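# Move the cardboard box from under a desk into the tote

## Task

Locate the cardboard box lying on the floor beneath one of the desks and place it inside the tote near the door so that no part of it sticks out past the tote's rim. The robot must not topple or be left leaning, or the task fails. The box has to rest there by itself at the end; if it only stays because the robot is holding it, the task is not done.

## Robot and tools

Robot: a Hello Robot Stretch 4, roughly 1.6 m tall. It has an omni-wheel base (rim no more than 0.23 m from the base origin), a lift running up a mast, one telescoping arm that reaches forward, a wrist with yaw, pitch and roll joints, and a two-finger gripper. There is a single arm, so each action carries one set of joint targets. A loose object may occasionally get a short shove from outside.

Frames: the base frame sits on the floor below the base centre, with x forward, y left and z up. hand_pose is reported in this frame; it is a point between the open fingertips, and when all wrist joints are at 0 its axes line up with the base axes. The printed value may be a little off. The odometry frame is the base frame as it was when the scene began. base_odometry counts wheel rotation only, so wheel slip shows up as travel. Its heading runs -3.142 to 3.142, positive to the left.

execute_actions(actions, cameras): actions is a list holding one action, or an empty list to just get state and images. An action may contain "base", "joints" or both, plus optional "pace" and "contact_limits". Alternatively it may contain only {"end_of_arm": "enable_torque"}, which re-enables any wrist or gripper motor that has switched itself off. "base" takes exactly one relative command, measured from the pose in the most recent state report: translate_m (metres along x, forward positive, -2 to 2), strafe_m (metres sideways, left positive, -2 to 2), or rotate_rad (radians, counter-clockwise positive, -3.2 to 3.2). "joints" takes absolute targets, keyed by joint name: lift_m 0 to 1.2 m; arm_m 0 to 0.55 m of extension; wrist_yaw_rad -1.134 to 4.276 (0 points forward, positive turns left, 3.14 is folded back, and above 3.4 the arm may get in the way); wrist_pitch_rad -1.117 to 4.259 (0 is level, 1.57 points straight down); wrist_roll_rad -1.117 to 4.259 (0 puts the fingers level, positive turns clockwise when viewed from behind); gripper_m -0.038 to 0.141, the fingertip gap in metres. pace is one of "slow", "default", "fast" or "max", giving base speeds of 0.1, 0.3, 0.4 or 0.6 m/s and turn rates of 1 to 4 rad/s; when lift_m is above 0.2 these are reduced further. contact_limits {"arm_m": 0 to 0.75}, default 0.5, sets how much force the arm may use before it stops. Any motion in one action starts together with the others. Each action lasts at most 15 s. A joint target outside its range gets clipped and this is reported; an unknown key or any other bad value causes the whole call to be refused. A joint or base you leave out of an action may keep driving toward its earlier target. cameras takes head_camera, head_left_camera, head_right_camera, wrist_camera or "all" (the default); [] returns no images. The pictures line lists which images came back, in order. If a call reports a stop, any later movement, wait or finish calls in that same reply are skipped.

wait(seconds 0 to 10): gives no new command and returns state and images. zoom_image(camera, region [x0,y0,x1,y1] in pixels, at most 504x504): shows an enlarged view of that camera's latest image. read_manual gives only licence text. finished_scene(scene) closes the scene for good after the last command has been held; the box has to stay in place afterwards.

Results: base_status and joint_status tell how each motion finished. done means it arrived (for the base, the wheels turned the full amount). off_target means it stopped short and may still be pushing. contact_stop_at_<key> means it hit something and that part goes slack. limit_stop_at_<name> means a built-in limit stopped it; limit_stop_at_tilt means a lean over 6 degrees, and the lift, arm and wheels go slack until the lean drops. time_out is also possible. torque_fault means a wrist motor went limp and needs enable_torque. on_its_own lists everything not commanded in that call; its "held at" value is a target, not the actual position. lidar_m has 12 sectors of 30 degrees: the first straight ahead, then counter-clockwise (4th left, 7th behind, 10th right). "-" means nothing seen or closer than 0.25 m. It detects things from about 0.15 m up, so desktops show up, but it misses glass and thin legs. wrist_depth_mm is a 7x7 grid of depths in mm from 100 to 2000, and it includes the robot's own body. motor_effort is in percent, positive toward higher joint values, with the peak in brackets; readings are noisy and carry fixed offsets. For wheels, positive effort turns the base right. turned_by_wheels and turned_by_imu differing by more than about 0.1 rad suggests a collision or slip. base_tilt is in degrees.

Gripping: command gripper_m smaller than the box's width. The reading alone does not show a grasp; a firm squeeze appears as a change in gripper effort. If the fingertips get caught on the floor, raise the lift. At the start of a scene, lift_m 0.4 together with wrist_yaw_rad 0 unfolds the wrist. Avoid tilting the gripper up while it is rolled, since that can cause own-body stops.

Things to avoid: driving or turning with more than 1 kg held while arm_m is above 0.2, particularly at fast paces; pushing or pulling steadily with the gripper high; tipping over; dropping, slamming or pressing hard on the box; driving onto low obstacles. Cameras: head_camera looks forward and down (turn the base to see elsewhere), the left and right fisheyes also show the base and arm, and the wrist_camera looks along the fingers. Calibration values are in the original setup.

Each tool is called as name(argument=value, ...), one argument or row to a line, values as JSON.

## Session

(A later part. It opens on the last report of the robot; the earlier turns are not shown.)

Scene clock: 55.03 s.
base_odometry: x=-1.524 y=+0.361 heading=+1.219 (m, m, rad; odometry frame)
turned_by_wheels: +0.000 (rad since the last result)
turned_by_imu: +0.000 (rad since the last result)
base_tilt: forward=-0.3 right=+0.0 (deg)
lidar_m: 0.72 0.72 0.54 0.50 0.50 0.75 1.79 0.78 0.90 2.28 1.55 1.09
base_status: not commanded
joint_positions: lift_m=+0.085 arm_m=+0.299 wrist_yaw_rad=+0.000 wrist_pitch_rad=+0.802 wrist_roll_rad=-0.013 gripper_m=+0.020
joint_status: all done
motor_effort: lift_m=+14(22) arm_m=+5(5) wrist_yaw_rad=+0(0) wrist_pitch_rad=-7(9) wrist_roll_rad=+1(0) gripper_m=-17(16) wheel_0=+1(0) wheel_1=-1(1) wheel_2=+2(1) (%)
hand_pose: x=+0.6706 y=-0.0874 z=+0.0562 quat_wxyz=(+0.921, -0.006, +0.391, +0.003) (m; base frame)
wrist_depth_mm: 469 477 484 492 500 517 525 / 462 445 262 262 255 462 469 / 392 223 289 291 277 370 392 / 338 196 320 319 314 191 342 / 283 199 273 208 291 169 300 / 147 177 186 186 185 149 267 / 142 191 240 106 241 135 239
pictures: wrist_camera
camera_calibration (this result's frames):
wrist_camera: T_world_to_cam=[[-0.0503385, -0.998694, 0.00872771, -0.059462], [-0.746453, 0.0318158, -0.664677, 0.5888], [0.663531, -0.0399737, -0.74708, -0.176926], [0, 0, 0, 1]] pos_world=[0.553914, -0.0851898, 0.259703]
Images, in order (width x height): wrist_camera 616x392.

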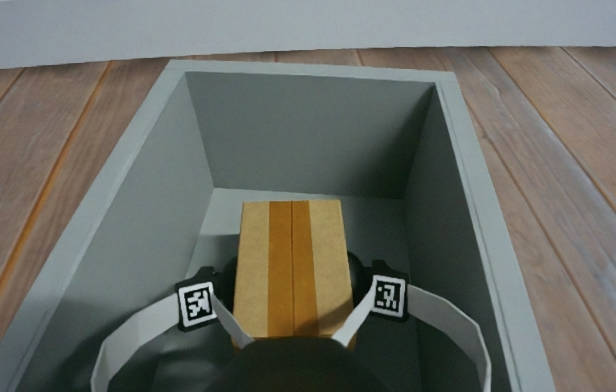

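execute_actions(
  actions=[
    {"joints":{"lift_m":0.075,"gripper_m":0.075}},
  ],
  cameras=[],
)

execute_actions(
  actions=[
    {"joints":{"lift_m":0.28},"pace":"fast"},
  ],
  cameras=["wrist_camera","head_camera"],
)

Scene clock: 57.40 s.
base_odometry: x=-1.524 y=+0.361 heading=+1.219 (m, m, rad; odometry frame)
turned_by_wheels: +0.000 (rad since the last result)
turned_by_imu: +0.000 (rad since the last result)
base_tilt: forward=-0.3 right=+0.1 (deg)
lidar_m: 0.73 0.73 0.55 0.48 0.52 0.77 1.82 0.77 0.91 2.26 1.56 1.07
base_status: not commanded
joint_positions: lift_m=+0.075 arm_m=+0.299 wrist_yaw_rad=+0.000 wrist_pitch_rad=+0.802 wrist_roll_rad=-0.013 gripper_m=+0.075
joint_status: all done
motor_effort: lift_m=+14(13) arm_m=+5(5) wrist_yaw_rad=+0(0) wrist_pitch_rad=-6(7) wrist_roll_rad=+0(1) gripper_m=-1(15) wheel_0=+0(1) wheel_1=-1(1) wheel_2=+1(1) (%)
hand_pose: x=+0.6706 y=-0.0874 z=+0.0462 quat_wxyz=(+0.921, -0.006, +0.390, +0.003) (m; base frame)
wrist_depth_mm: 466 477 473 492 500 508 512 / 445 430 257 255 248 433 452 / 377 206 289 291 278 216 379 / 320 196 314 319 309 189 327 / 152 199 273 227 263 156 289 / 139 188 198 204 198 149 252 / 142 173 230 106 231 132 -
pictures: none
No camera images: the call's "cameras" was empty. Leave "cameras" out to get every camera's image.

Scene clock: 58.97 s.
base_odometry: x=-1.524 y=+0.361 heading=+1.219 (m, m, rad; odometry frame)
turned_by_wheels: +0.000 (rad since the last result)
turned_by_imu: +0.000 (rad since the last result)
base_tilt: forward=-0.3 right=+0.1 (deg)
lidar_m: 0.50 0.70 0.53 0.48 0.49 0.73 1.81 0.77 0.95 2.28 1.57 0.52
base_status: not commanded
joint_positions: lift_m=+0.280 arm_m=+0.299 wrist_yaw_rad=+0.000 wrist_pitch_rad=+0.802 wrist_roll_rad=-0.013 gripper_m=+0.075
joint_status: all done
motor_effort: lift_m=+24(28) arm_m=+5(5) wrist_yaw_rad=+0(0) wrist_pitch_rad=-6(7) wrist_roll_rad=-1(1) gripper_m=+0(0) wheel_0=+0(1) wheel_1=-1(1) wheel_2=+1(1) (%)
hand_pose: x=+0.6707 y=-0.0874 z=+0.2505 quat_wxyz=(+0.921, -0.006, +0.390, +0.003) (m; base frame)
wrist_depth_mm: 477 488 496 508 517 530 544 / 535 544 559 569 580 591 603 / 585 603 615 634 654 647 661 / 591 591 597 597 597 597 603 / 521 525 415 418 500 525 530 / 469 469 201 462 198 473 469 / 427 418 345 106 375 427 427
pictures: head_camera, wrist_camera
camera_calibration (this result's frames):
wrist_camera: T_world_to_cam=[[-0.0503531, -0.998694, 0.00869931, -0.0611364], [-0.746078, 0.031823, -0.665098, 0.717872], [0.663952, -0.0399801, -0.746706, -0.032246], [0, 0, 0, 1]] pos_world=[0.55392, -0.0851907, 0.453909]
Images, in order (width x height): head_camera 420x560, wrist_camera 616x392.

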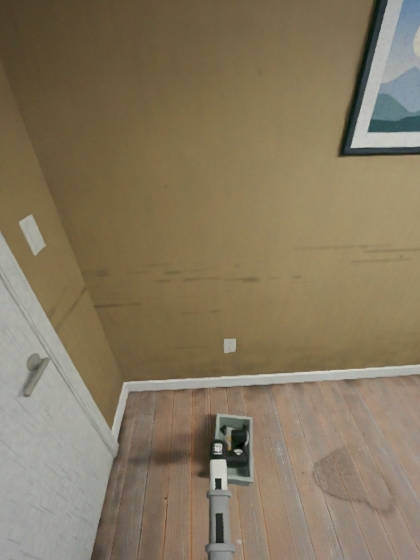

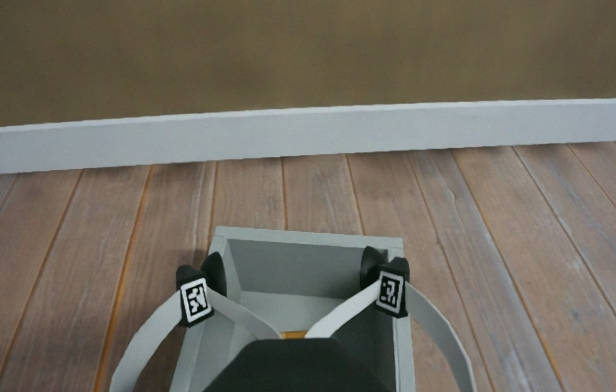

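finished_scene(
  scene=1,
)

The scene is finished: the task was done.


## Next scene

The same job, from a new start.

execute_actions(
  actions=[],
)

Scene clock: 0.00 s.
base_odometry: x=+0.000 y=+0.000 heading=+0.000 (m, m, rad; odometry frame)
turned_by_wheels: +0.000 (rad since the last result)
turned_by_imu: +0.000 (rad since the last result)
base_tilt: forward=-0.3 right=+0.0 (deg)
lidar_m: 0.66 0.65 0.78 1.33 1.75 1.23 1.03 1.02 1.04 1.21 1.63 0.80
base_status: not commanded
joint_positions: lift_m=+0.159 arm_m=+0.000 wrist_yaw_rad=+3.145 wrist_pitch_rad=+0.000 wrist_roll_rad=-0.013 gripper_m=+0.057
joint_status: not commanded
motor_effort: lift_m=+18 arm_m=+0 wrist_yaw_rad=+0 wrist_pitch_rad=-7 wrist_roll_rad=+0 gripper_m=-2 wheel_0=+0 wheel_1=+0 wheel_2=+0 (%)
hand_pose: x=-0.1175 y=+0.0864 z=+0.3374 quat_wxyz=(-0.002, +0.000, -0.006, +1.000) (m; base frame)
wrist_depth_mm: - 133 1118 1205 1281 1430 1537 / - 125 198 1205 1308 1430 1499 / - 129 188 1205 1308 1366 1537 / 117 135 1118 1205 1308 1366 1537 / 1008 1060 1118 1255 1308 1397 1499 / 991 1025 196 1078 197 1118 1042 / 820 809 878 - 788 750 759
pictures: head_camera, head_left_camera, head_right_camera, wrist_camera
camera_calibration (this result's frames):
wrist_camera: T_world_to_cam=[[0.0377803, 0.998831, -0.0301676, -0.0771183], [0.0409032, -0.0317096, -0.99866, 0.392572], [-0.998449, 0.0364957, -0.0420534, 0.12324], [0, 0, 0, 1]] pos_world=[0.109905, 0.0849787, 0.394902]
Images, in order (width x height): head_camera 420x560, head_left_camera 420x672, head_right_camera 420x672, wrist_camera 616x392.

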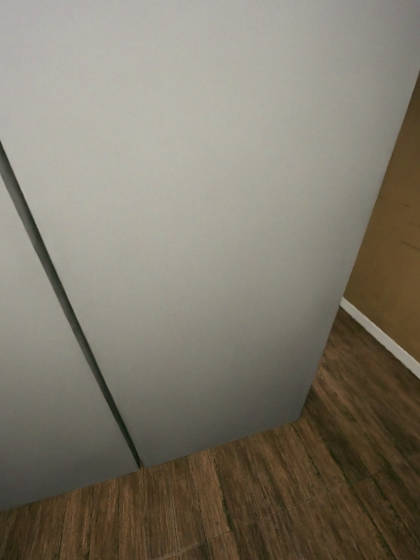

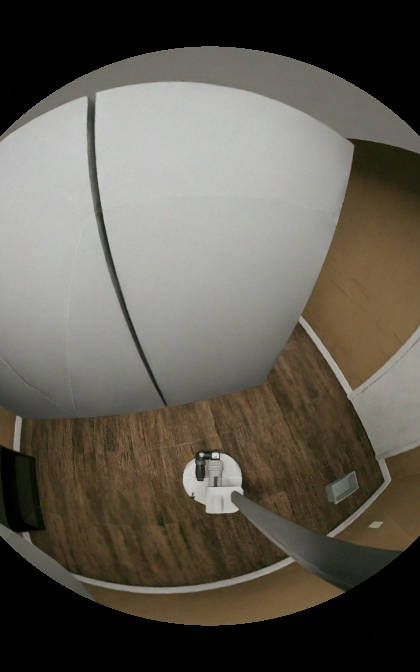

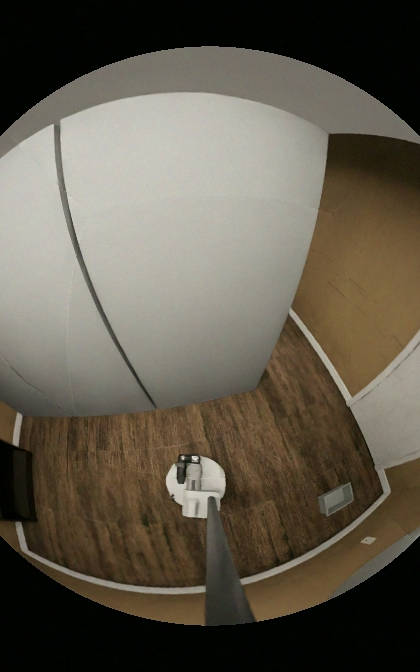

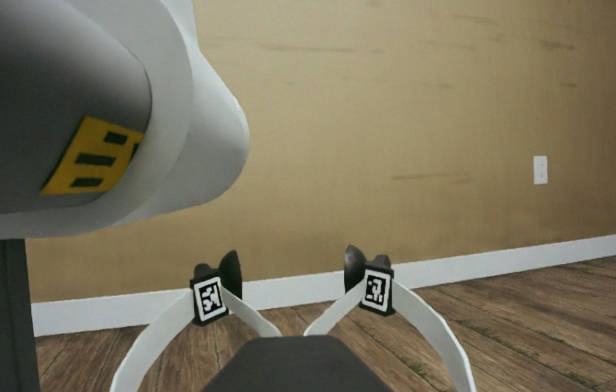

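execute_actions(
  actions=[
    {"base":{"rotate_rad":0.3},"pace":"fast"},
  ],
  cameras=["head_left_camera"],
)

execute_actions(
  actions=[
    {"base":{"strafe_m":-1.18},"joints":{"lift_m":0.4,"wrist_yaw_rad":0},"pace":"max"},
  ],
)

Scene clock: 1.93 s.
base_odometry: x=+0.000 y=+0.000 heading=+0.300 (m, m, rad; odometry frame)
turned_by_wheels: +0.300 (rad since the last result)
turned_by_imu: +0.297 (rad since the last result)
base_tilt: forward=-0.3 right=+0.0 (deg)
lidar_m: 0.65 0.70 1.00 1.74 1.44 1.07 1.01 1.07 1.09 1.63 0.91 0.67
base_status: done
joint_positions: lift_m=+0.159 arm_m=+0.000 wrist_yaw_rad=+3.145 wrist_pitch_rad=+0.000 wrist_roll_rad=-0.013 gripper_m=+0.057
joint_status: not commanded
motor_effort: lift_m=+18(18) arm_m=+0(0) wrist_yaw_rad=+1(1) wrist_pitch_rad=-7(7) wrist_roll_rad=-1(0) gripper_m=-3(2) wheel_0=+0(6) wheel_1=+0(6) wheel_2=+1(5) (%)
hand_pose: x=-0.1175 y=+0.0864 z=+0.3374 quat_wxyz=(-0.002, +0.000, -0.006, +1.000) (m; base frame)
wrist_depth_mm: - 133 1160 1138 1118 1098 1098 / - 126 198 1138 1160 1118 1118 / - 129 189 1160 1138 1138 1118 / 117 135 1138 1138 1138 1118 1118 / 1138 1138 1138 1138 1118 1138 1138 / 1138 1160 195 1060 197 1078 1025 / 820 809 878 - 778 750 750
pictures: head_left_camera
Images, in order (width x height): head_left_camera 420x672.

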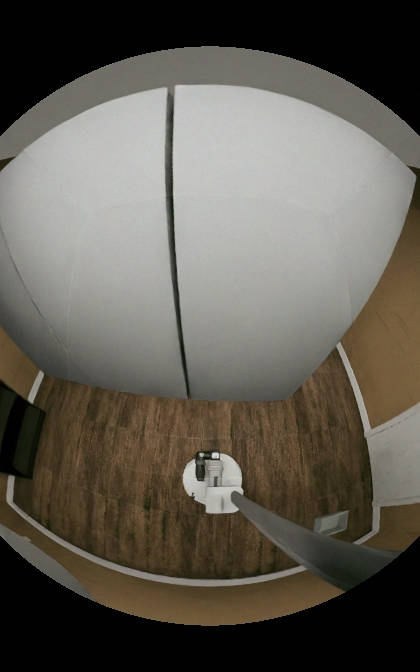

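Scene clock: 5.30 s.
base_odometry: x=+0.349 y=-1.127 heading=+0.300 (m, m, rad; odometry frame)
turned_by_wheels: +0.000 (rad since the last result)
turned_by_imu: -0.003 (rad since the last result)
base_tilt: forward=-0.3 right=+0.0 (deg)
lidar_m: 2.10 0.80 0.93 2.81 1.46 0.57 0.65 0.64 0.45 0.44 0.47 0.70
base_status: done
joint_positions: lift_m=+0.400 arm_m=+0.000 wrist_yaw_rad=+0.000 wrist_pitch_rad=+0.000 wrist_roll_rad=-0.013 gripper_m=+0.057
joint_status: all done
motor_effort: lift_m=+21(26) arm_m=+0(0) wrist_yaw_rad=+1(7) wrist_pitch_rad=-6(7) wrist_roll_rad=+0(1) gripper_m=+0(0) wheel_0=+0(14) wheel_1=-1(13) wheel_2=+0(2) (%)
hand_pose: x=+0.4598 y=-0.0874 z=+0.5780 quat_wxyz=(+1.000, -0.006, +0.000, +0.000) (m; base frame)
wrist_depth_mm: 809 - - - 1537 809 574 / 798 - - - 1618 820 574 / 798 - - - 1661 842 580 / 778 - - - 1661 854 597 / 778 - - - 1537 854 591 / 768 1921 196 1708 196 866 597 / 788 1255 1336 - 1255 759 597
pictures: head_camera, head_left_camera, head_right_camera, wrist_camera
camera_calibration (this result's frames):
wrist_camera: T_world_to_cam=[[-0.0411225, -0.998699, -0.0301646, -0.0563447], [-0.0408484, 0.0318454, -0.998658, 0.646912], [0.998319, -0.0398352, -0.0421048, -0.208632], [0, 0, 0, 1]] pos_world=[0.23239, -0.0851835, 0.63556]
Images, in order (width x height): head_camera 420x560, head_left_camera 420x672, head_right_camera 420x672, wrist_camera 616x392.

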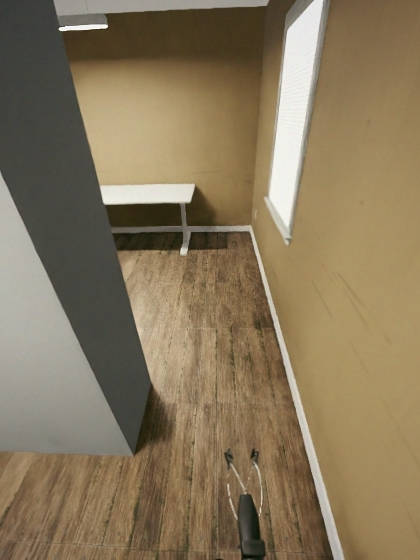

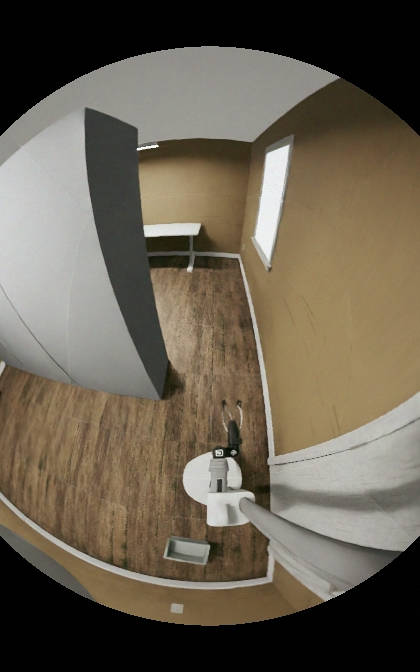

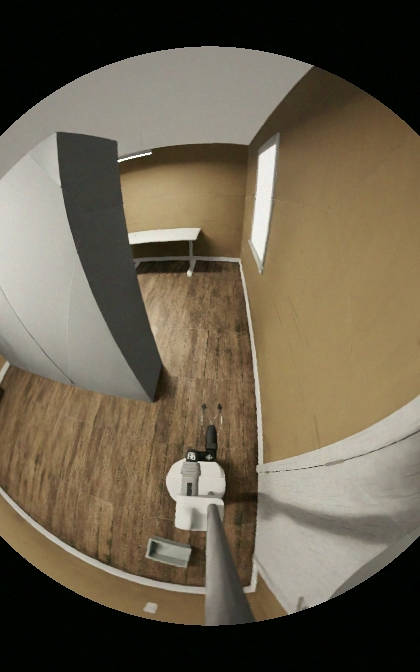

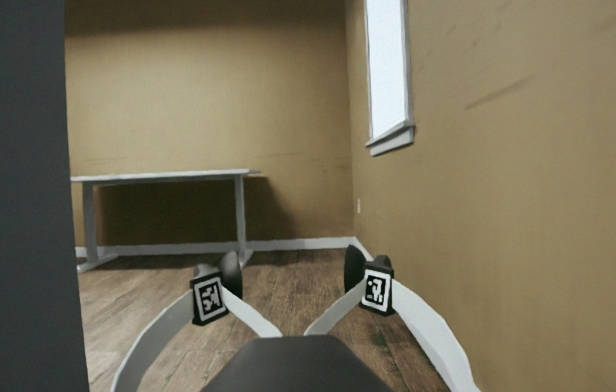

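execute_actions(
  actions=[
    {"base":{"translate_m":1.9},"joints":{"lift_m":0.2,"gripper_m":0.12},"pace":"max"},
  ],
  cameras=["head_camera"],
)

execute_actions(
  actions=[
    {"base":{"rotate_rad":1.55},"pace":"fast"},
  ],
  cameras=["head_camera","wrist_camera"],
)

Scene clock: 11.50 s.
base_odometry: x=+2.164 y=-0.566 heading=+0.300 (m, m, rad; odometry frame)
turned_by_wheels: +0.000 (rad since the last result)
turned_by_imu: -0.005 (rad since the last result)
base_tilt: forward=-0.3 right=+0.1 (deg)
lidar_m: 1.00 1.02 1.41 2.39 1.11 0.88 1.84 0.74 0.50 0.48 0.51 0.70
base_status: done
joint_positions: lift_m=+0.200 arm_m=+0.000 wrist_yaw_rad=+0.000 wrist_pitch_rad=+0.000 wrist_roll_rad=-0.013 gripper_m=+0.120
joint_status: all done
motor_effort: lift_m=+16(19) arm_m=-1(0) wrist_yaw_rad=+0(1) wrist_pitch_rad=-7(7) wrist_roll_rad=+1(0) gripper_m=+1(1) wheel_0=+0(7) wheel_1=-1(7) wheel_2=+2(13) (%)
hand_pose: x=+0.4598 y=-0.0874 z=+0.3784 quat_wxyz=(+1.000, -0.006, +0.000, +0.000) (m; base frame)
wrist_depth_mm: 1464 1499 1499 1499 1464 904 634 / 891 1008 1464 1537 1499 917 640 / 1537 1499 1537 1537 1499 931 647 / 1537 1499 1464 1499 1499 946 654 / 1537 1537 1537 1537 1499 960 654 / 1336 1078 1118 1255 1025 878 661 / 931 904 946 - 891 820 654
pictures: head_camera
Images, in order (width x height): head_camera 420x560.

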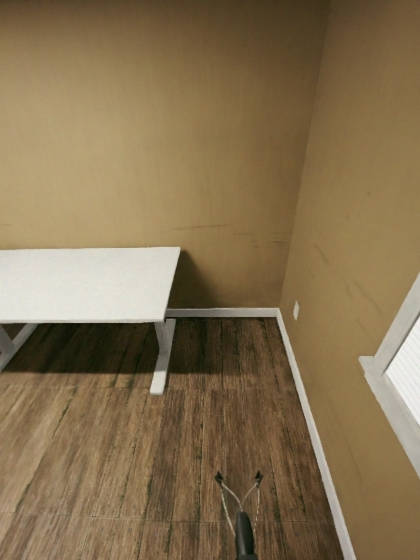

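Scene clock: 13.23 s.
base_odometry: x=+2.164 y=-0.566 heading=+1.850 (m, m, rad; odometry frame)
turned_by_wheels: +1.550 (rad since the last result)
turned_by_imu: +1.534 (rad since the last result)
base_tilt: forward=-0.3 right=+0.1 (deg)
lidar_m: 2.40 1.12 0.87 1.94 0.75 0.51 0.47 0.50 0.70 1.09 1.01 1.40
base_status: done
joint_positions: lift_m=+0.200 arm_m=+0.000 wrist_yaw_rad=+0.000 wrist_pitch_rad=+0.000 wrist_roll_rad=-0.013 gripper_m=+0.120
joint_status: not commanded
motor_effort: lift_m=+15(15) arm_m=+0(0) wrist_yaw_rad=+0(0) wrist_pitch_rad=-7(6) wrist_roll_rad=+0(0) gripper_m=+0(0) wheel_0=-1(6) wheel_1=+0(5) wheel_2=+1(6) (%)
hand_pose: x=+0.4598 y=-0.0874 z=+0.3784 quat_wxyz=(+1.000, -0.006, +0.000, +0.000) (m; base frame)
wrist_depth_mm: 1863 - - - - - - / 1708 - - - - - - / 1863 - - - - - - / 1863 1921 - - - - - / 1808 1921 - - - - 1863 / 1205 1138 1078 1255 1042 1138 1098 / 931 891 946 - 904 854 820
pictures: head_camera, wrist_camera
camera_calibration (this result's frames):
wrist_camera: T_world_to_cam=[[-0.0411973, -0.998696, -0.0301614, -0.0623522], [-0.0409238, 0.0318483, -0.998655, 0.447644], [0.998313, -0.0399076, -0.0421825, -0.21701], [0, 0, 0, 1]] pos_world=[0.232394, -0.0851879, 0.436007]
Images, in order (width x height): head_camera 420x560, wrist_camera 616x392.

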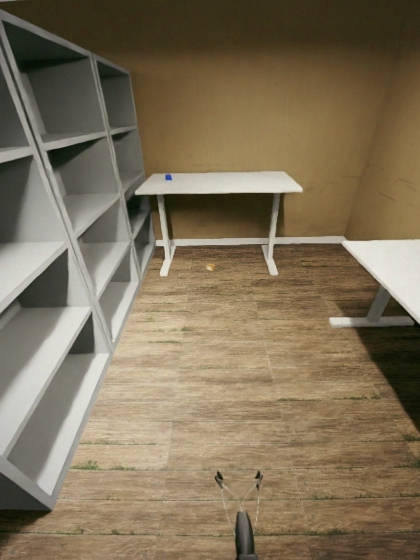

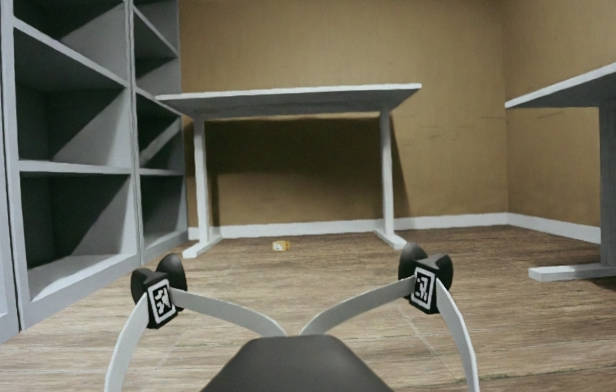

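Box at about x≈2.6.

execute_actions(
  actions=[
    {"base":{"translate_m":1.85},"joints":{"wrist_pitch_rad":0.8,"arm_m":0.1},"pace":"max"},
  ],
  cameras=["head_left_camera","wrist_camera"],
)

Scene clock: 18.53 s.
base_odometry: x=+1.654 y=+1.213 heading=+1.850 (m, m, rad; odometry frame)
turned_by_wheels: +0.000 (rad since the last result)
turned_by_imu: -0.005 (rad since the last result)
base_tilt: forward=-0.3 right=+0.1 (deg)
lidar_m: 0.54 0.57 0.80 0.76 0.82 1.13 2.37 1.45 1.01 0.95 0.79 0.57
base_status: done
joint_positions: lift_m=+0.200 arm_m=+0.099 wrist_yaw_rad=+0.000 wrist_pitch_rad=+0.802 wrist_roll_rad=-0.013 gripper_m=+0.120
joint_status: all done
motor_effort: lift_m=+16(16) arm_m=+6(9) wrist_yaw_rad=+0(1) wrist_pitch_rad=-5(4) wrist_roll_rad=+1(1) gripper_m=-1(1) wheel_0=-1(7) wheel_1=-2(5) wheel_2=+1(14) (%)
hand_pose: x=+0.4706 y=-0.0874 z=+0.1712 quat_wxyz=(+0.921, -0.006, +0.390, +0.002) (m; base frame)
wrist_depth_mm: 809 798 809 809 820 809 759 / 683 676 668 661 661 668 676 / 574 574 535 564 569 569 559 / 492 492 488 496 488 496 496 / 436 436 436 436 439 436 433 / 389 370 373 392 377 392 387 / 353 353 359 - 359 351 351
pictures: head_left_camera, wrist_camera
camera_calibration (this result's frames):
wrist_camera: T_world_to_cam=[[-0.0504056, -0.998691, 0.00869653, -0.0705092], [-0.745896, 0.0318532, -0.6653, 0.515809], [0.664152, -0.0400216, -0.746525, 0.0412821], [0, 0, 0, 1]] pos_world=[0.353768, -0.0851949, 0.374599]
Images, in order (width x height): head_left_camera 420x672, wrist_camera 616x392.

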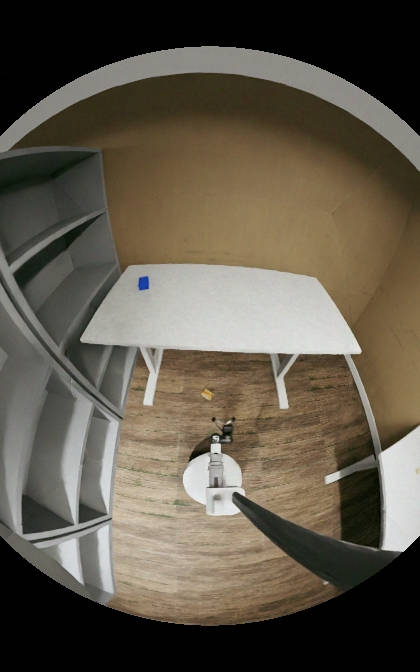

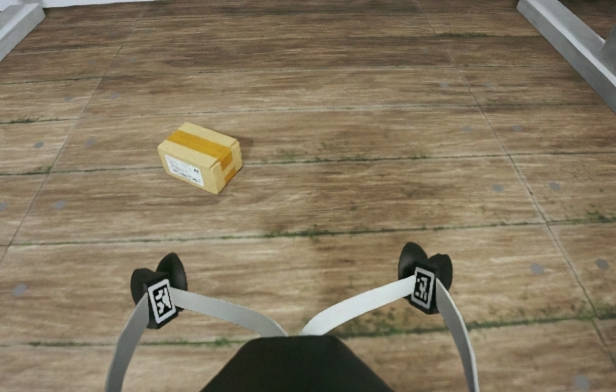

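execute_actions(
  actions=[
    {"base":{"strafe_m":-0.092},"joints":{"wrist_yaw_rad":1.03,"arm_m":0.383,"lift_m":0.13},"pace":"fast"},
  ],
  cameras=["wrist_camera"],
)

Scene clock: 22.17 s.
base_odometry: x=+1.742 y=+1.238 heading=+1.850 (m, m, rad; odometry frame)
turned_by_wheels: +0.000 (rad since the last result)
turned_by_imu: +0.000 (rad since the last result)
base_tilt: forward=-0.3 right=+0.0 (deg)
lidar_m: 0.53 0.59 0.80 0.86 0.91 1.24 2.37 1.27 0.90 0.86 0.79 0.56
base_status: done
joint_positions: lift_m=+0.130 arm_m=+0.382 wrist_yaw_rad=+1.030 wrist_pitch_rad=+0.802 wrist_roll_rad=-0.013 gripper_m=+0.120
joint_status: all done
motor_effort: lift_m=+14(15) arm_m=+6(5) wrist_yaw_rad=+1(7) wrist_pitch_rad=-5(5) wrist_roll_rad=+0(0) gripper_m=-3(1) wheel_0=-2(10) wheel_1=-1(11) wheel_2=+1(2) (%)
hand_pose: x=+0.7312 y=+0.1269 z=+0.1013 quat_wxyz=(+0.800, -0.197, +0.337, +0.455) (m; base frame)
wrist_depth_mm: 654 585 609 661 661 640 609 / 525 539 544 539 539 535 539 / 462 459 462 459 462 459 459 / 402 402 402 399 397 397 394 / 353 351 355 353 353 349 351 / 317 303 303 263 304 314 310 / 287 286 291 - 290 283 283
pictures: wrist_camera
camera_calibration (this result's frames):
wrist_camera: T_world_to_cam=[[0.830009, -0.557683, 0.00870189, -0.542403], [-0.411558, -0.62291, -0.665284, 0.495535], [0.376438, 0.54861, -0.74654, -0.0396975], [0, 0, 0, 1]] pos_world=[0.669085, 0.0279638, 0.304756]
Images, in order (width x height): wrist_camera 616x392.

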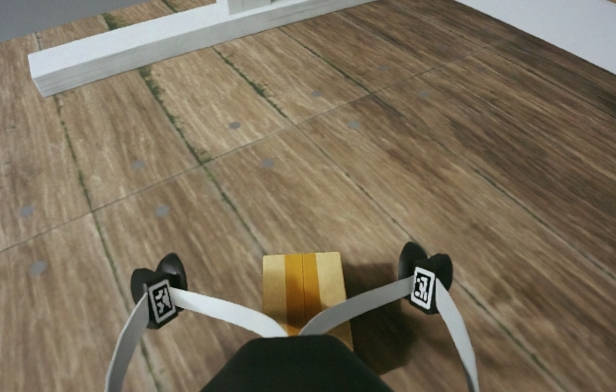

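execute_actions(
  actions=[
    {"joints":{"arm_m":0.393,"lift_m":0.065}},
  ],
  cameras=["wrist_camera"],
)

execute_actions(
  actions=[
    {"joints":{"gripper_m":0.02}},
  ],
  cameras=[],
)

execute_actions(
  actions=[
    {"joints":{"lift_m":0.2}, "pace":"fast"},
  ],
  cameras=["wrist_camera"],
)

Scene clock: 25.23 s.
base_odometry: x=+1.742 y=+1.238 heading=+1.850 (m, m, rad; odometry frame)
turned_by_wheels: +0.000 (rad since the last result)
turned_by_imu: +0.000 (rad since the last result)
base_tilt: forward=-0.3 right=+0.1 (deg)
lidar_m: 0.54 0.58 0.82 0.84 0.90 1.24 2.35 1.28 0.89 0.85 0.77 0.56
base_status: not commanded
joint_positions: lift_m=+0.065 arm_m=+0.392 wrist_yaw_rad=+1.030 wrist_pitch_rad=+0.802 wrist_roll_rad=-0.013 gripper_m=+0.120
joint_status: all done
motor_effort: lift_m=+14(12) arm_m=+6(7) wrist_yaw_rad=+2(1) wrist_pitch_rad=-5(5) wrist_roll_rad=+0(0) gripper_m=-1(3) wheel_0=-2(2) wheel_1=-1(1) wheel_2=+1(1) (%)
hand_pose: x=+0.7412 y=+0.1269 z=+0.0363 quat_wxyz=(+0.800, -0.197, +0.337, +0.455) (m; base frame)
wrist_depth_mm: 484 508 521 521 517 508 512 / 433 427 427 424 421 424 424 / 364 362 359 362 357 357 359 / 317 314 312 314 314 310 309 / 278 276 271 218 276 274 273 / 249 237 204 196 236 246 245 / 225 224 225 - 228 222 224
pictures: wrist_camera
camera_calibration (this result's frames):
wrist_camera: T_world_to_cam=[[0.830009, -0.557682, 0.00870191, -0.550136], [-0.411558, -0.622911, -0.665284, 0.456412], [0.376437, 0.54861, -0.74654, -0.0919802], [0, 0, 0, 1]] pos_world=[0.679083, 0.0279638, 0.239764]
Images, in order (width x height): wrist_camera 616x392.

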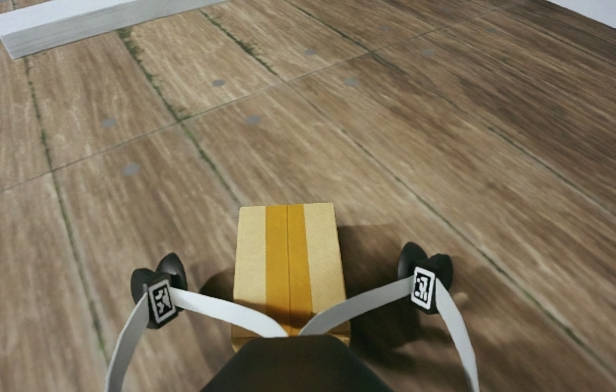

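Scene clock: 27.10 s.
base_odometry: x=+1.742 y=+1.238 heading=+1.850 (m, m, rad; odometry frame)
turned_by_wheels: +0.000 (rad since the last result)
turned_by_imu: +0.000 (rad since the last result)
base_tilt: forward=-0.4 right=+0.0 (deg)
lidar_m: 0.54 0.56 0.79 0.85 0.89 1.23 2.36 1.29 0.91 0.88 0.77 0.57
base_status: not commanded
joint_positions: lift_m=+0.065 arm_m=+0.392 wrist_yaw_rad=+1.030 wrist_pitch_rad=+0.802 wrist_roll_rad=-0.013 gripper_m=+0.020
joint_status: all done
motor_effort: lift_m=+14(14) arm_m=+6(6) wrist_yaw_rad=+1(2) wrist_pitch_rad=-7(6) wrist_roll_rad=+0(0) gripper_m=-18(17) wheel_0=-2(2) wheel_1=-1(1) wheel_2=+2(2) (%)
hand_pose: x=+0.7411 y=+0.1269 z=+0.0362 quat_wxyz=(+0.800, -0.197, +0.337, +0.456) (m; base frame)
wrist_depth_mm: 484 512 517 517 512 508 517 / 436 427 424 421 418 421 424 / 364 362 359 357 355 357 355 / 314 314 314 312 312 310 310 / 277 277 272 208 276 276 271 / 247 247 186 186 190 245 245 / 224 220 224 - 223 221 223
pictures: none
No camera images: the call's "cameras" was empty. Leave "cameras" out to get every camera's image.

Scene clock: 28.43 s.
base_odometry: x=+1.742 y=+1.238 heading=+1.850 (m, m, rad; odometry frame)
turned_by_wheels: +0.000 (rad since the last result)
turned_by_imu: +0.000 (rad since the last result)
base_tilt: forward=-0.4 right=+0.0 (deg)
lidar_m: 0.53 0.56 0.80 0.83 0.90 1.27 2.37 1.26 0.91 0.85 0.78 0.56
base_status: not commanded
joint_positions: lift_m=+0.200 arm_m=+0.392 wrist_yaw_rad=+1.030 wrist_pitch_rad=+0.802 wrist_roll_rad=-0.013 gripper_m=+0.020
joint_status: all done
motor_effort: lift_m=+24(26) arm_m=+6(6) wrist_yaw_rad=+1(1) wrist_pitch_rad=-7(7) wrist_roll_rad=+0(0) gripper_m=-18(17) wheel_0=-1(2) wheel_1=-1(1) wheel_2=+1(1) (%)
hand_pose: x=+0.7411 y=+0.1268 z=+0.1703 quat_wxyz=(+0.800, -0.197, +0.337, +0.455) (m; base frame)
wrist_depth_mm: 691 750 683 741 778 715 603 / 676 621 654 661 654 676 627 / 559 569 564 564 564 559 564 / 492 496 488 492 488 492 488 / 436 433 424 208 433 433 430 / 389 389 186 186 190 387 387 / 353 343 349 - 351 347 349
pictures: wrist_camera
camera_calibration (this result's frames):
wrist_camera: T_world_to_cam=[[0.830099, -0.557548, 0.00874483, -0.551375], [-0.411753, -0.623459, -0.664649, 0.545534], [0.376026, 0.548124, -0.747104, 0.00861271], [0, 0, 0, 1]] pos_world=[0.679083, 0.027979, 0.373845]
Images, in order (width x height): wrist_camera 616x392.

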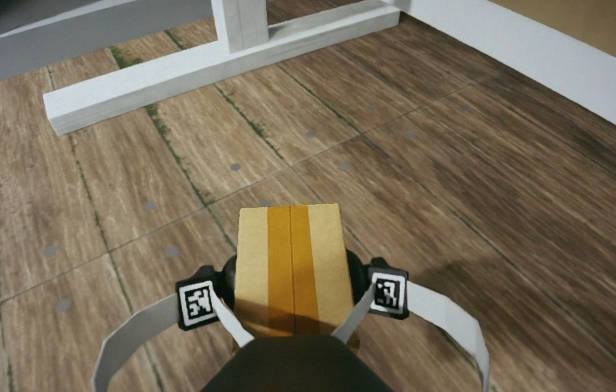

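execute_actions(
  actions=[
    {"base":{"translate_m":-1.88},"joints":{"arm_m":0.05,"wrist_yaw_rad":0},"pace":"max"},
  ],
  cameras=[],
)

execute_actions(
  actions=[
    {"base":{"rotate_rad":1.6},"pace":"fast"},
  ],
  cameras=["head_camera"],
)

Scene clock: 33.83 s.
base_odometry: x=+2.260 y=-0.569 heading=+1.850 (m, m, rad; odometry frame)
turned_by_wheels: +0.000 (rad since the last result)
turned_by_imu: +0.004 (rad since the last result)
base_tilt: forward=-0.3 right=+0.0 (deg)
lidar_m: 2.42 1.27 0.99 1.91 0.71 0.46 0.43 0.49 0.67 1.18 0.95 1.27
base_status: done
joint_positions: lift_m=+0.200 arm_m=+0.051 wrist_yaw_rad=+0.000 wrist_pitch_rad=+0.803 wrist_roll_rad=-0.013 gripper_m=+0.020
joint_status: all done
motor_effort: lift_m=+22(24) arm_m=-5(7) wrist_yaw_rad=+0(6) wrist_pitch_rad=-7(8) wrist_roll_rad=+0(1) gripper_m=-18(17) wheel_0=+0(9) wheel_1=+1(7) wheel_2=-1(17) (%)
hand_pose: x=+0.4223 y=-0.0874 z=+0.1704 quat_wxyz=(+0.921, -0.006, +0.391, +0.002) (m; base frame)
wrist_depth_mm: 820 809 798 798 798 788 788 / 676 676 661 661 668 668 676 / 574 564 564 564 569 564 564 / 492 492 492 496 488 488 492 / 433 433 427 208 436 433 436 / 387 389 186 186 189 389 387 / 355 342 353 - 353 353 353
pictures: none
No camera images: the call's "cameras" was empty. Leave "cameras" out to get every camera's image.

Scene clock: 35.57 s.
base_odometry: x=+2.260 y=-0.569 heading=-2.833 (m, m, rad; odometry frame)
turned_by_wheels: +1.600 (rad since the last result)
turned_by_imu: +1.584 (rad since the last result)
base_tilt: forward=-0.4 right=+0.1 (deg)
lidar_m: 1.71 0.68 0.46 0.43 0.46 0.68 1.09 0.92 1.34 2.44 1.23 0.96
base_status: done
joint_positions: lift_m=+0.200 arm_m=+0.051 wrist_yaw_rad=+0.000 wrist_pitch_rad=+0.802 wrist_roll_rad=-0.013 gripper_m=+0.020
joint_status: not commanded
motor_effort: lift_m=+23(22) arm_m=-5(6) wrist_yaw_rad=+0(2) wrist_pitch_rad=-7(7) wrist_roll_rad=+1(2) gripper_m=-18(17) wheel_0=+2(8) wheel_1=+1(7) wheel_2=+2(7) (%)
hand_pose: x=+0.4224 y=-0.0874 z=+0.1705 quat_wxyz=(+0.921, -0.006, +0.391, +0.003) (m; base frame)
wrist_depth_mm: 778 798 809 820 809 750 597 / 668 668 661 661 668 668 634 / 569 569 574 569 564 569 564 / 496 492 496 492 496 496 492 / 433 433 424 208 436 433 433 / 389 389 186 186 190 389 387 / 355 345 353 - 353 351 351
pictures: head_camera
Images, in order (width x height): head_camera 420x560.

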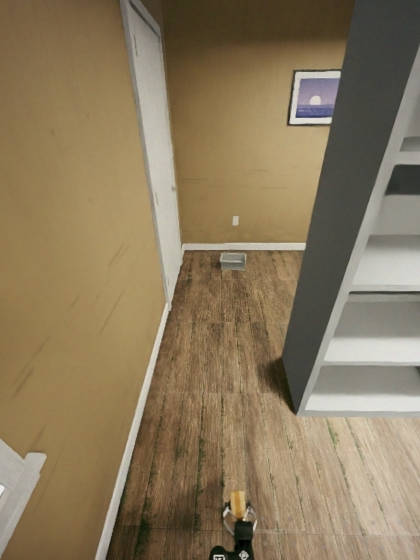

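execute_actions(
  actions=[
    {"base":{"translate_m":1.85},"joints":{"lift_m":0.3},"pace":"max"},
  ],
  cameras=["head_camera","wrist_camera"],
)

Scene clock: 41.70 s.
base_odometry: x=+0.497 y=-1.131 heading=-2.833 (m, m, rad; odometry frame)
turned_by_wheels: +0.000 (rad since the last result)
turned_by_imu: -0.006 (rad since the last result)
base_tilt: forward=-0.4 right=+0.1 (deg)
lidar_m: 0.70 0.55 0.41 0.38 0.46 0.64 1.88 0.72 0.72 2.23 1.66 0.71
base_status: done
joint_positions: lift_m=+0.300 arm_m=+0.051 wrist_yaw_rad=+0.000 wrist_pitch_rad=+0.802 wrist_roll_rad=-0.013 gripper_m=+0.020
joint_status: all done
motor_effort: lift_m=+22(26) arm_m=-5(5) wrist_yaw_rad=+1(1) wrist_pitch_rad=-7(8) wrist_roll_rad=+0(1) gripper_m=-18(15) wheel_0=+0(7) wheel_1=+0(5) wheel_2=+2(17) (%)
hand_pose: x=+0.4223 y=-0.0874 z=+0.2705 quat_wxyz=(+0.921, -0.006, +0.391, +0.002) (m; base frame)
wrist_depth_mm: 759 891 904 917 891 904 917 / 732 854 831 699 676 842 854 / 683 732 723 580 699 676 723 / 627 627 621 585 591 603 621 / 554 549 539 208 554 554 554 / 492 496 186 186 189 492 488 / 449 436 449 - 442 445 445
pictures: head_camera, wrist_camera
camera_calibration (this result's frames):
wrist_camera: T_world_to_cam=[[-0.0503988, -0.998691, 0.00874813, -0.0738249], [-0.746495, 0.0318499, -0.664629, 0.545916], [0.66348, -0.0400269, -0.747123, 0.147915], [0, 0, 0, 1]] pos_world=[0.305665, -0.085195, 0.473988]
Images, in order (width x height): head_camera 420x560, wrist_camera 616x392.

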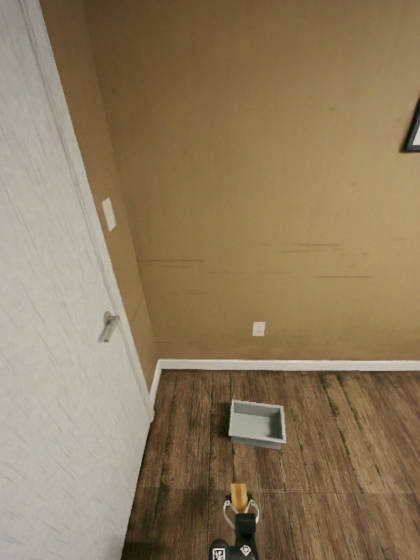

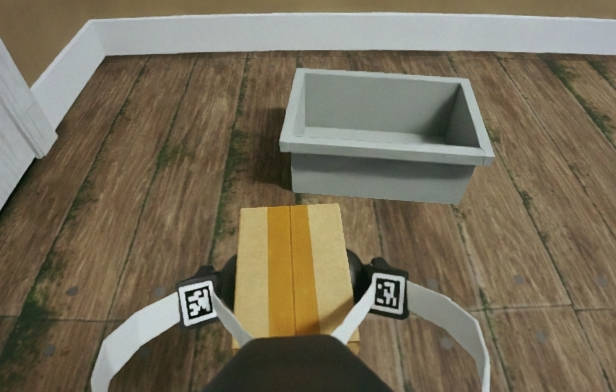

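execute_actions(
  actions=[
    {"base":{"strafe_m":-0.40},"joints":{"arm_m":0.51,"wrist_yaw_rad":1.47},"pace":"fast"},
  ],
  cameras=["head_camera","wrist_camera"],
)

Scene clock: 45.20 s.
base_odometry: x=+0.376 y=-0.750 heading=-2.833 (m, m, rad; odometry frame)
turned_by_wheels: +0.000 (rad since the last result)
turned_by_imu: -0.001 (rad since the last result)
base_tilt: forward=-0.4 right=+0.1 (deg)
lidar_m: 0.70 0.70 0.83 0.78 0.86 1.23 0.53 0.52 0.76 2.30 1.66 1.22
base_status: done
joint_positions: lift_m=+0.300 arm_m=+0.509 wrist_yaw_rad=+1.470 wrist_pitch_rad=+0.802 wrist_roll_rad=-0.013 gripper_m=+0.020
joint_status: all done
motor_effort: lift_m=+22(22) arm_m=+6(9) wrist_yaw_rad=+1(7) wrist_pitch_rad=-7(8) wrist_roll_rad=+0(1) gripper_m=-17(17) wheel_0=-2(11) wheel_1=+0(10) wheel_2=+1(1) (%)
hand_pose: x=+0.7871 y=+0.1906 z=+0.2705 quat_wxyz=(+0.681, -0.266, +0.286, +0.619) (m; base frame)
wrist_depth_mm: 668 691 707 741 768 741 559 / 741 768 788 798 809 759 559 / 732 715 715 715 715 683 574 / 621 627 627 615 621 621 569 / 549 554 525 208 421 549 535 / 492 496 186 186 189 488 488 / 449 436 347 - 389 439 442
pictures: head_camera, wrist_camera
camera_calibration (this result's frames):
wrist_camera: T_world_to_cam=[[0.988491, -0.151026, 0.00874822, -0.757076], [-0.107095, -0.73945, -0.664639, 0.453135], [0.106847, 0.656053, -0.747113, 0.222449], [0, 0, 0, 1]] pos_world=[0.773123, 0.0747935, 0.473989]
Images, in order (width x height): head_camera 420x560, wrist_camera 616x392.

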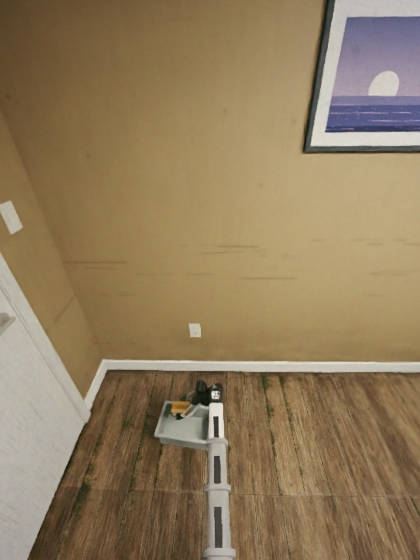

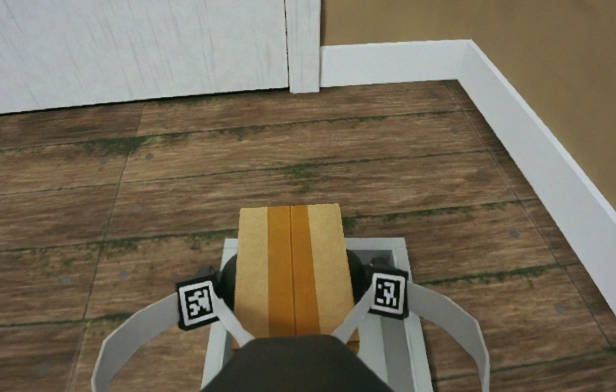

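Shift ~2.5 cm to image-right (arm out) and lower.

execute_actions(
  actions=[
    {"joints":{"arm_m":0.535,"lift_m":0.08}},
  ],
  cameras=["wrist_camera"],
)

execute_actions(
  actions=[
    {"joints":{"lift_m":0.072,"gripper_m":0.075}},
  ],
  cameras=["wrist_camera"],
)

execute_actions(
  actions=[
    {"joints":{"lift_m":0.26},"pace":"fast"},
  ],
  cameras=["wrist_camera"],
)

Scene clock: 48.30 s.
base_odometry: x=+0.376 y=-0.750 heading=-2.833 (m, m, rad; odometry frame)
turned_by_wheels: +0.000 (rad since the last result)
turned_by_imu: +0.000 (rad since the last result)
base_tilt: forward=-0.4 right=+0.0 (deg)
lidar_m: 1.18 0.75 0.85 0.79 0.87 1.22 0.51 0.53 0.77 2.30 1.66 1.21
base_status: not commanded
joint_positions: lift_m=+0.080 arm_m=+0.534 wrist_yaw_rad=+1.470 wrist_pitch_rad=+0.802 wrist_roll_rad=-0.013 gripper_m=+0.020
joint_status: all done
motor_effort: lift_m=+14(22) arm_m=+6(6) wrist_yaw_rad=+2(1) wrist_pitch_rad=-7(7) wrist_roll_rad=+0(0) gripper_m=-16(15) wheel_0=-2(2) wheel_1=+0(0) wheel_2=+1(1) (%)
hand_pose: x=+0.8121 y=+0.1906 z=+0.0512 quat_wxyz=(+0.681, -0.266, +0.286, +0.619) (m; base frame)
wrist_depth_mm: 559 554 554 549 549 544 508 / 462 254 256 256 251 452 455 / 389 218 293 294 277 370 379 / 325 217 322 319 283 314 330 / 158 217 283 208 247 163 291 / 146 188 186 186 189 138 259 / 148 199 236 - 230 127 232
pictures: wrist_camera
camera_calibration (this result's frames):
wrist_camera: T_world_to_cam=[[0.988497, -0.150988, 0.00874806, -0.779863], [-0.107066, -0.739454, -0.664639, 0.310025], [0.106821, 0.656057, -0.747113, 0.0559437], [0, 0, 0, 1]] pos_world=[0.798109, 0.0747971, 0.254674]
Images, in order (width x height): wrist_camera 616x392.

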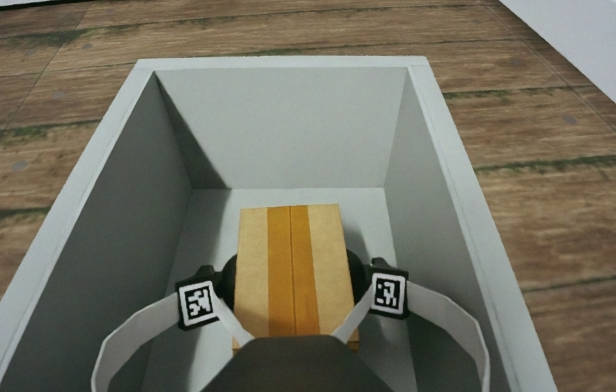

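Scene clock: 49.67 s.
base_odometry: x=+0.376 y=-0.750 heading=-2.833 (m, m, rad; odometry frame)
turned_by_wheels: +0.000 (rad since the last result)
turned_by_imu: +0.000 (rad since the last result)
base_tilt: forward=-0.4 right=+0.1 (deg)
lidar_m: 1.19 0.74 0.81 0.77 0.88 1.24 0.51 0.54 0.77 2.31 1.66 1.21
base_status: not commanded
joint_positions: lift_m=+0.072 arm_m=+0.534 wrist_yaw_rad=+1.470 wrist_pitch_rad=+0.802 wrist_roll_rad=-0.013 gripper_m=+0.075
joint_status: all done
motor_effort: lift_m=+14(13) arm_m=+6(6) wrist_yaw_rad=+1(1) wrist_pitch_rad=-7(6) wrist_roll_rad=+0(1) gripper_m=-1(15) wheel_0=-2(2) wheel_1=+0(1) wheel_2=+1(1) (%)
hand_pose: x=+0.8121 y=+0.1907 z=+0.0432 quat_wxyz=(+0.681, -0.266, +0.286, +0.619) (m; base frame)
wrist_depth_mm: 544 530 535 530 535 525 496 / 449 249 256 256 244 436 436 / 377 217 293 293 277 359 370 / 168 218 317 317 283 178 320 / 150 217 276 223 227 150 282 / 145 202 199 199 196 137 252 / 148 181 228 - 227 127 -
pictures: wrist_camera
camera_calibration (this result's frames):
wrist_camera: T_world_to_cam=[[0.988497, -0.15099, 0.00873571, -0.779792], [-0.107049, -0.73929, -0.664824, 0.304738], [0.10684, 0.656241, -0.746949, 0.0499068], [0, 0, 0, 1]] pos_world=[0.798112, 0.0747981, 0.246687]
Images, in order (width x height): wrist_camera 616x392.

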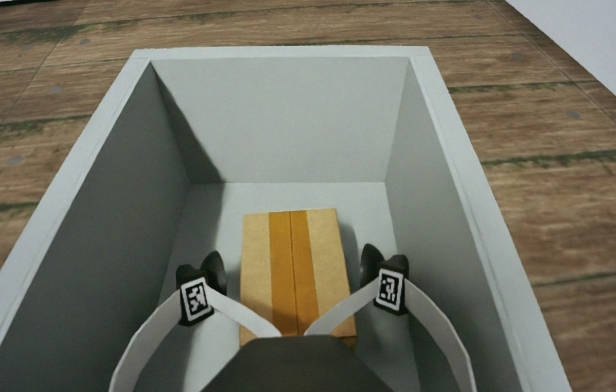

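Scene clock: 51.17 s.
base_odometry: x=+0.376 y=-0.750 heading=-2.833 (m, m, rad; odometry frame)
turned_by_wheels: +0.000 (rad since the last result)
turned_by_imu: +0.000 (rad since the last result)
base_tilt: forward=-0.3 right=+0.0 (deg)
lidar_m: 0.67 0.72 0.84 0.78 0.88 1.23 0.51 0.52 0.77 2.33 1.65 1.23
base_status: not commanded
joint_positions: lift_m=+0.260 arm_m=+0.534 wrist_yaw_rad=+1.470 wrist_pitch_rad=+0.802 wrist_roll_rad=-0.013 gripper_m=+0.075
joint_status: all done
motor_effort: lift_m=+23(26) arm_m=+6(6) wrist_yaw_rad=+1(1) wrist_pitch_rad=-6(6) wrist_roll_rad=+1(1) gripper_m=-3(1) wheel_0=-2(2) wheel_1=-1(0) wheel_2=+1(1) (%)
hand_pose: x=+0.8121 y=+0.1907 z=+0.2305 quat_wxyz=(+0.681, -0.266, +0.286, +0.619) (m; base frame)
wrist_depth_mm: 668 691 707 741 759 699 525 / 732 741 759 778 768 707 535 / 676 661 661 661 654 640 530 / 574 569 574 569 564 569 539 / 508 508 394 407 424 500 496 / 449 455 202 449 198 449 449 / 410 353 336 - 402 407 407
pictures: wrist_camera
camera_calibration (this result's frames):
wrist_camera: T_world_to_cam=[[0.988497, -0.150992, 0.00872858, -0.781429], [-0.10704, -0.739197, -0.664929, 0.429262], [0.106851, 0.656346, -0.746855, 0.189719], [0, 0, 0, 1]] pos_world=[0.798116, 0.0747986, 0.433942]
Images, in order (width x height): wrist_camera 616x392.

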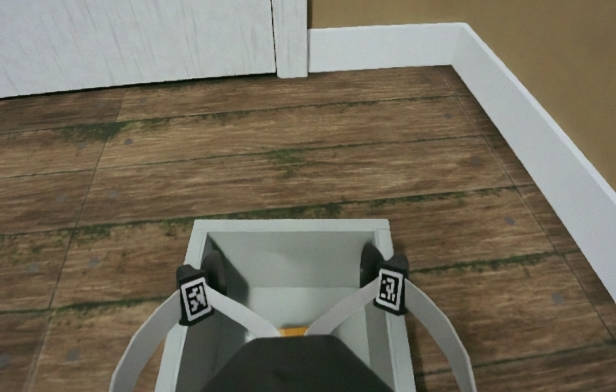

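finished_scene(
  scene=2,
)

The scene is finished: the task was done.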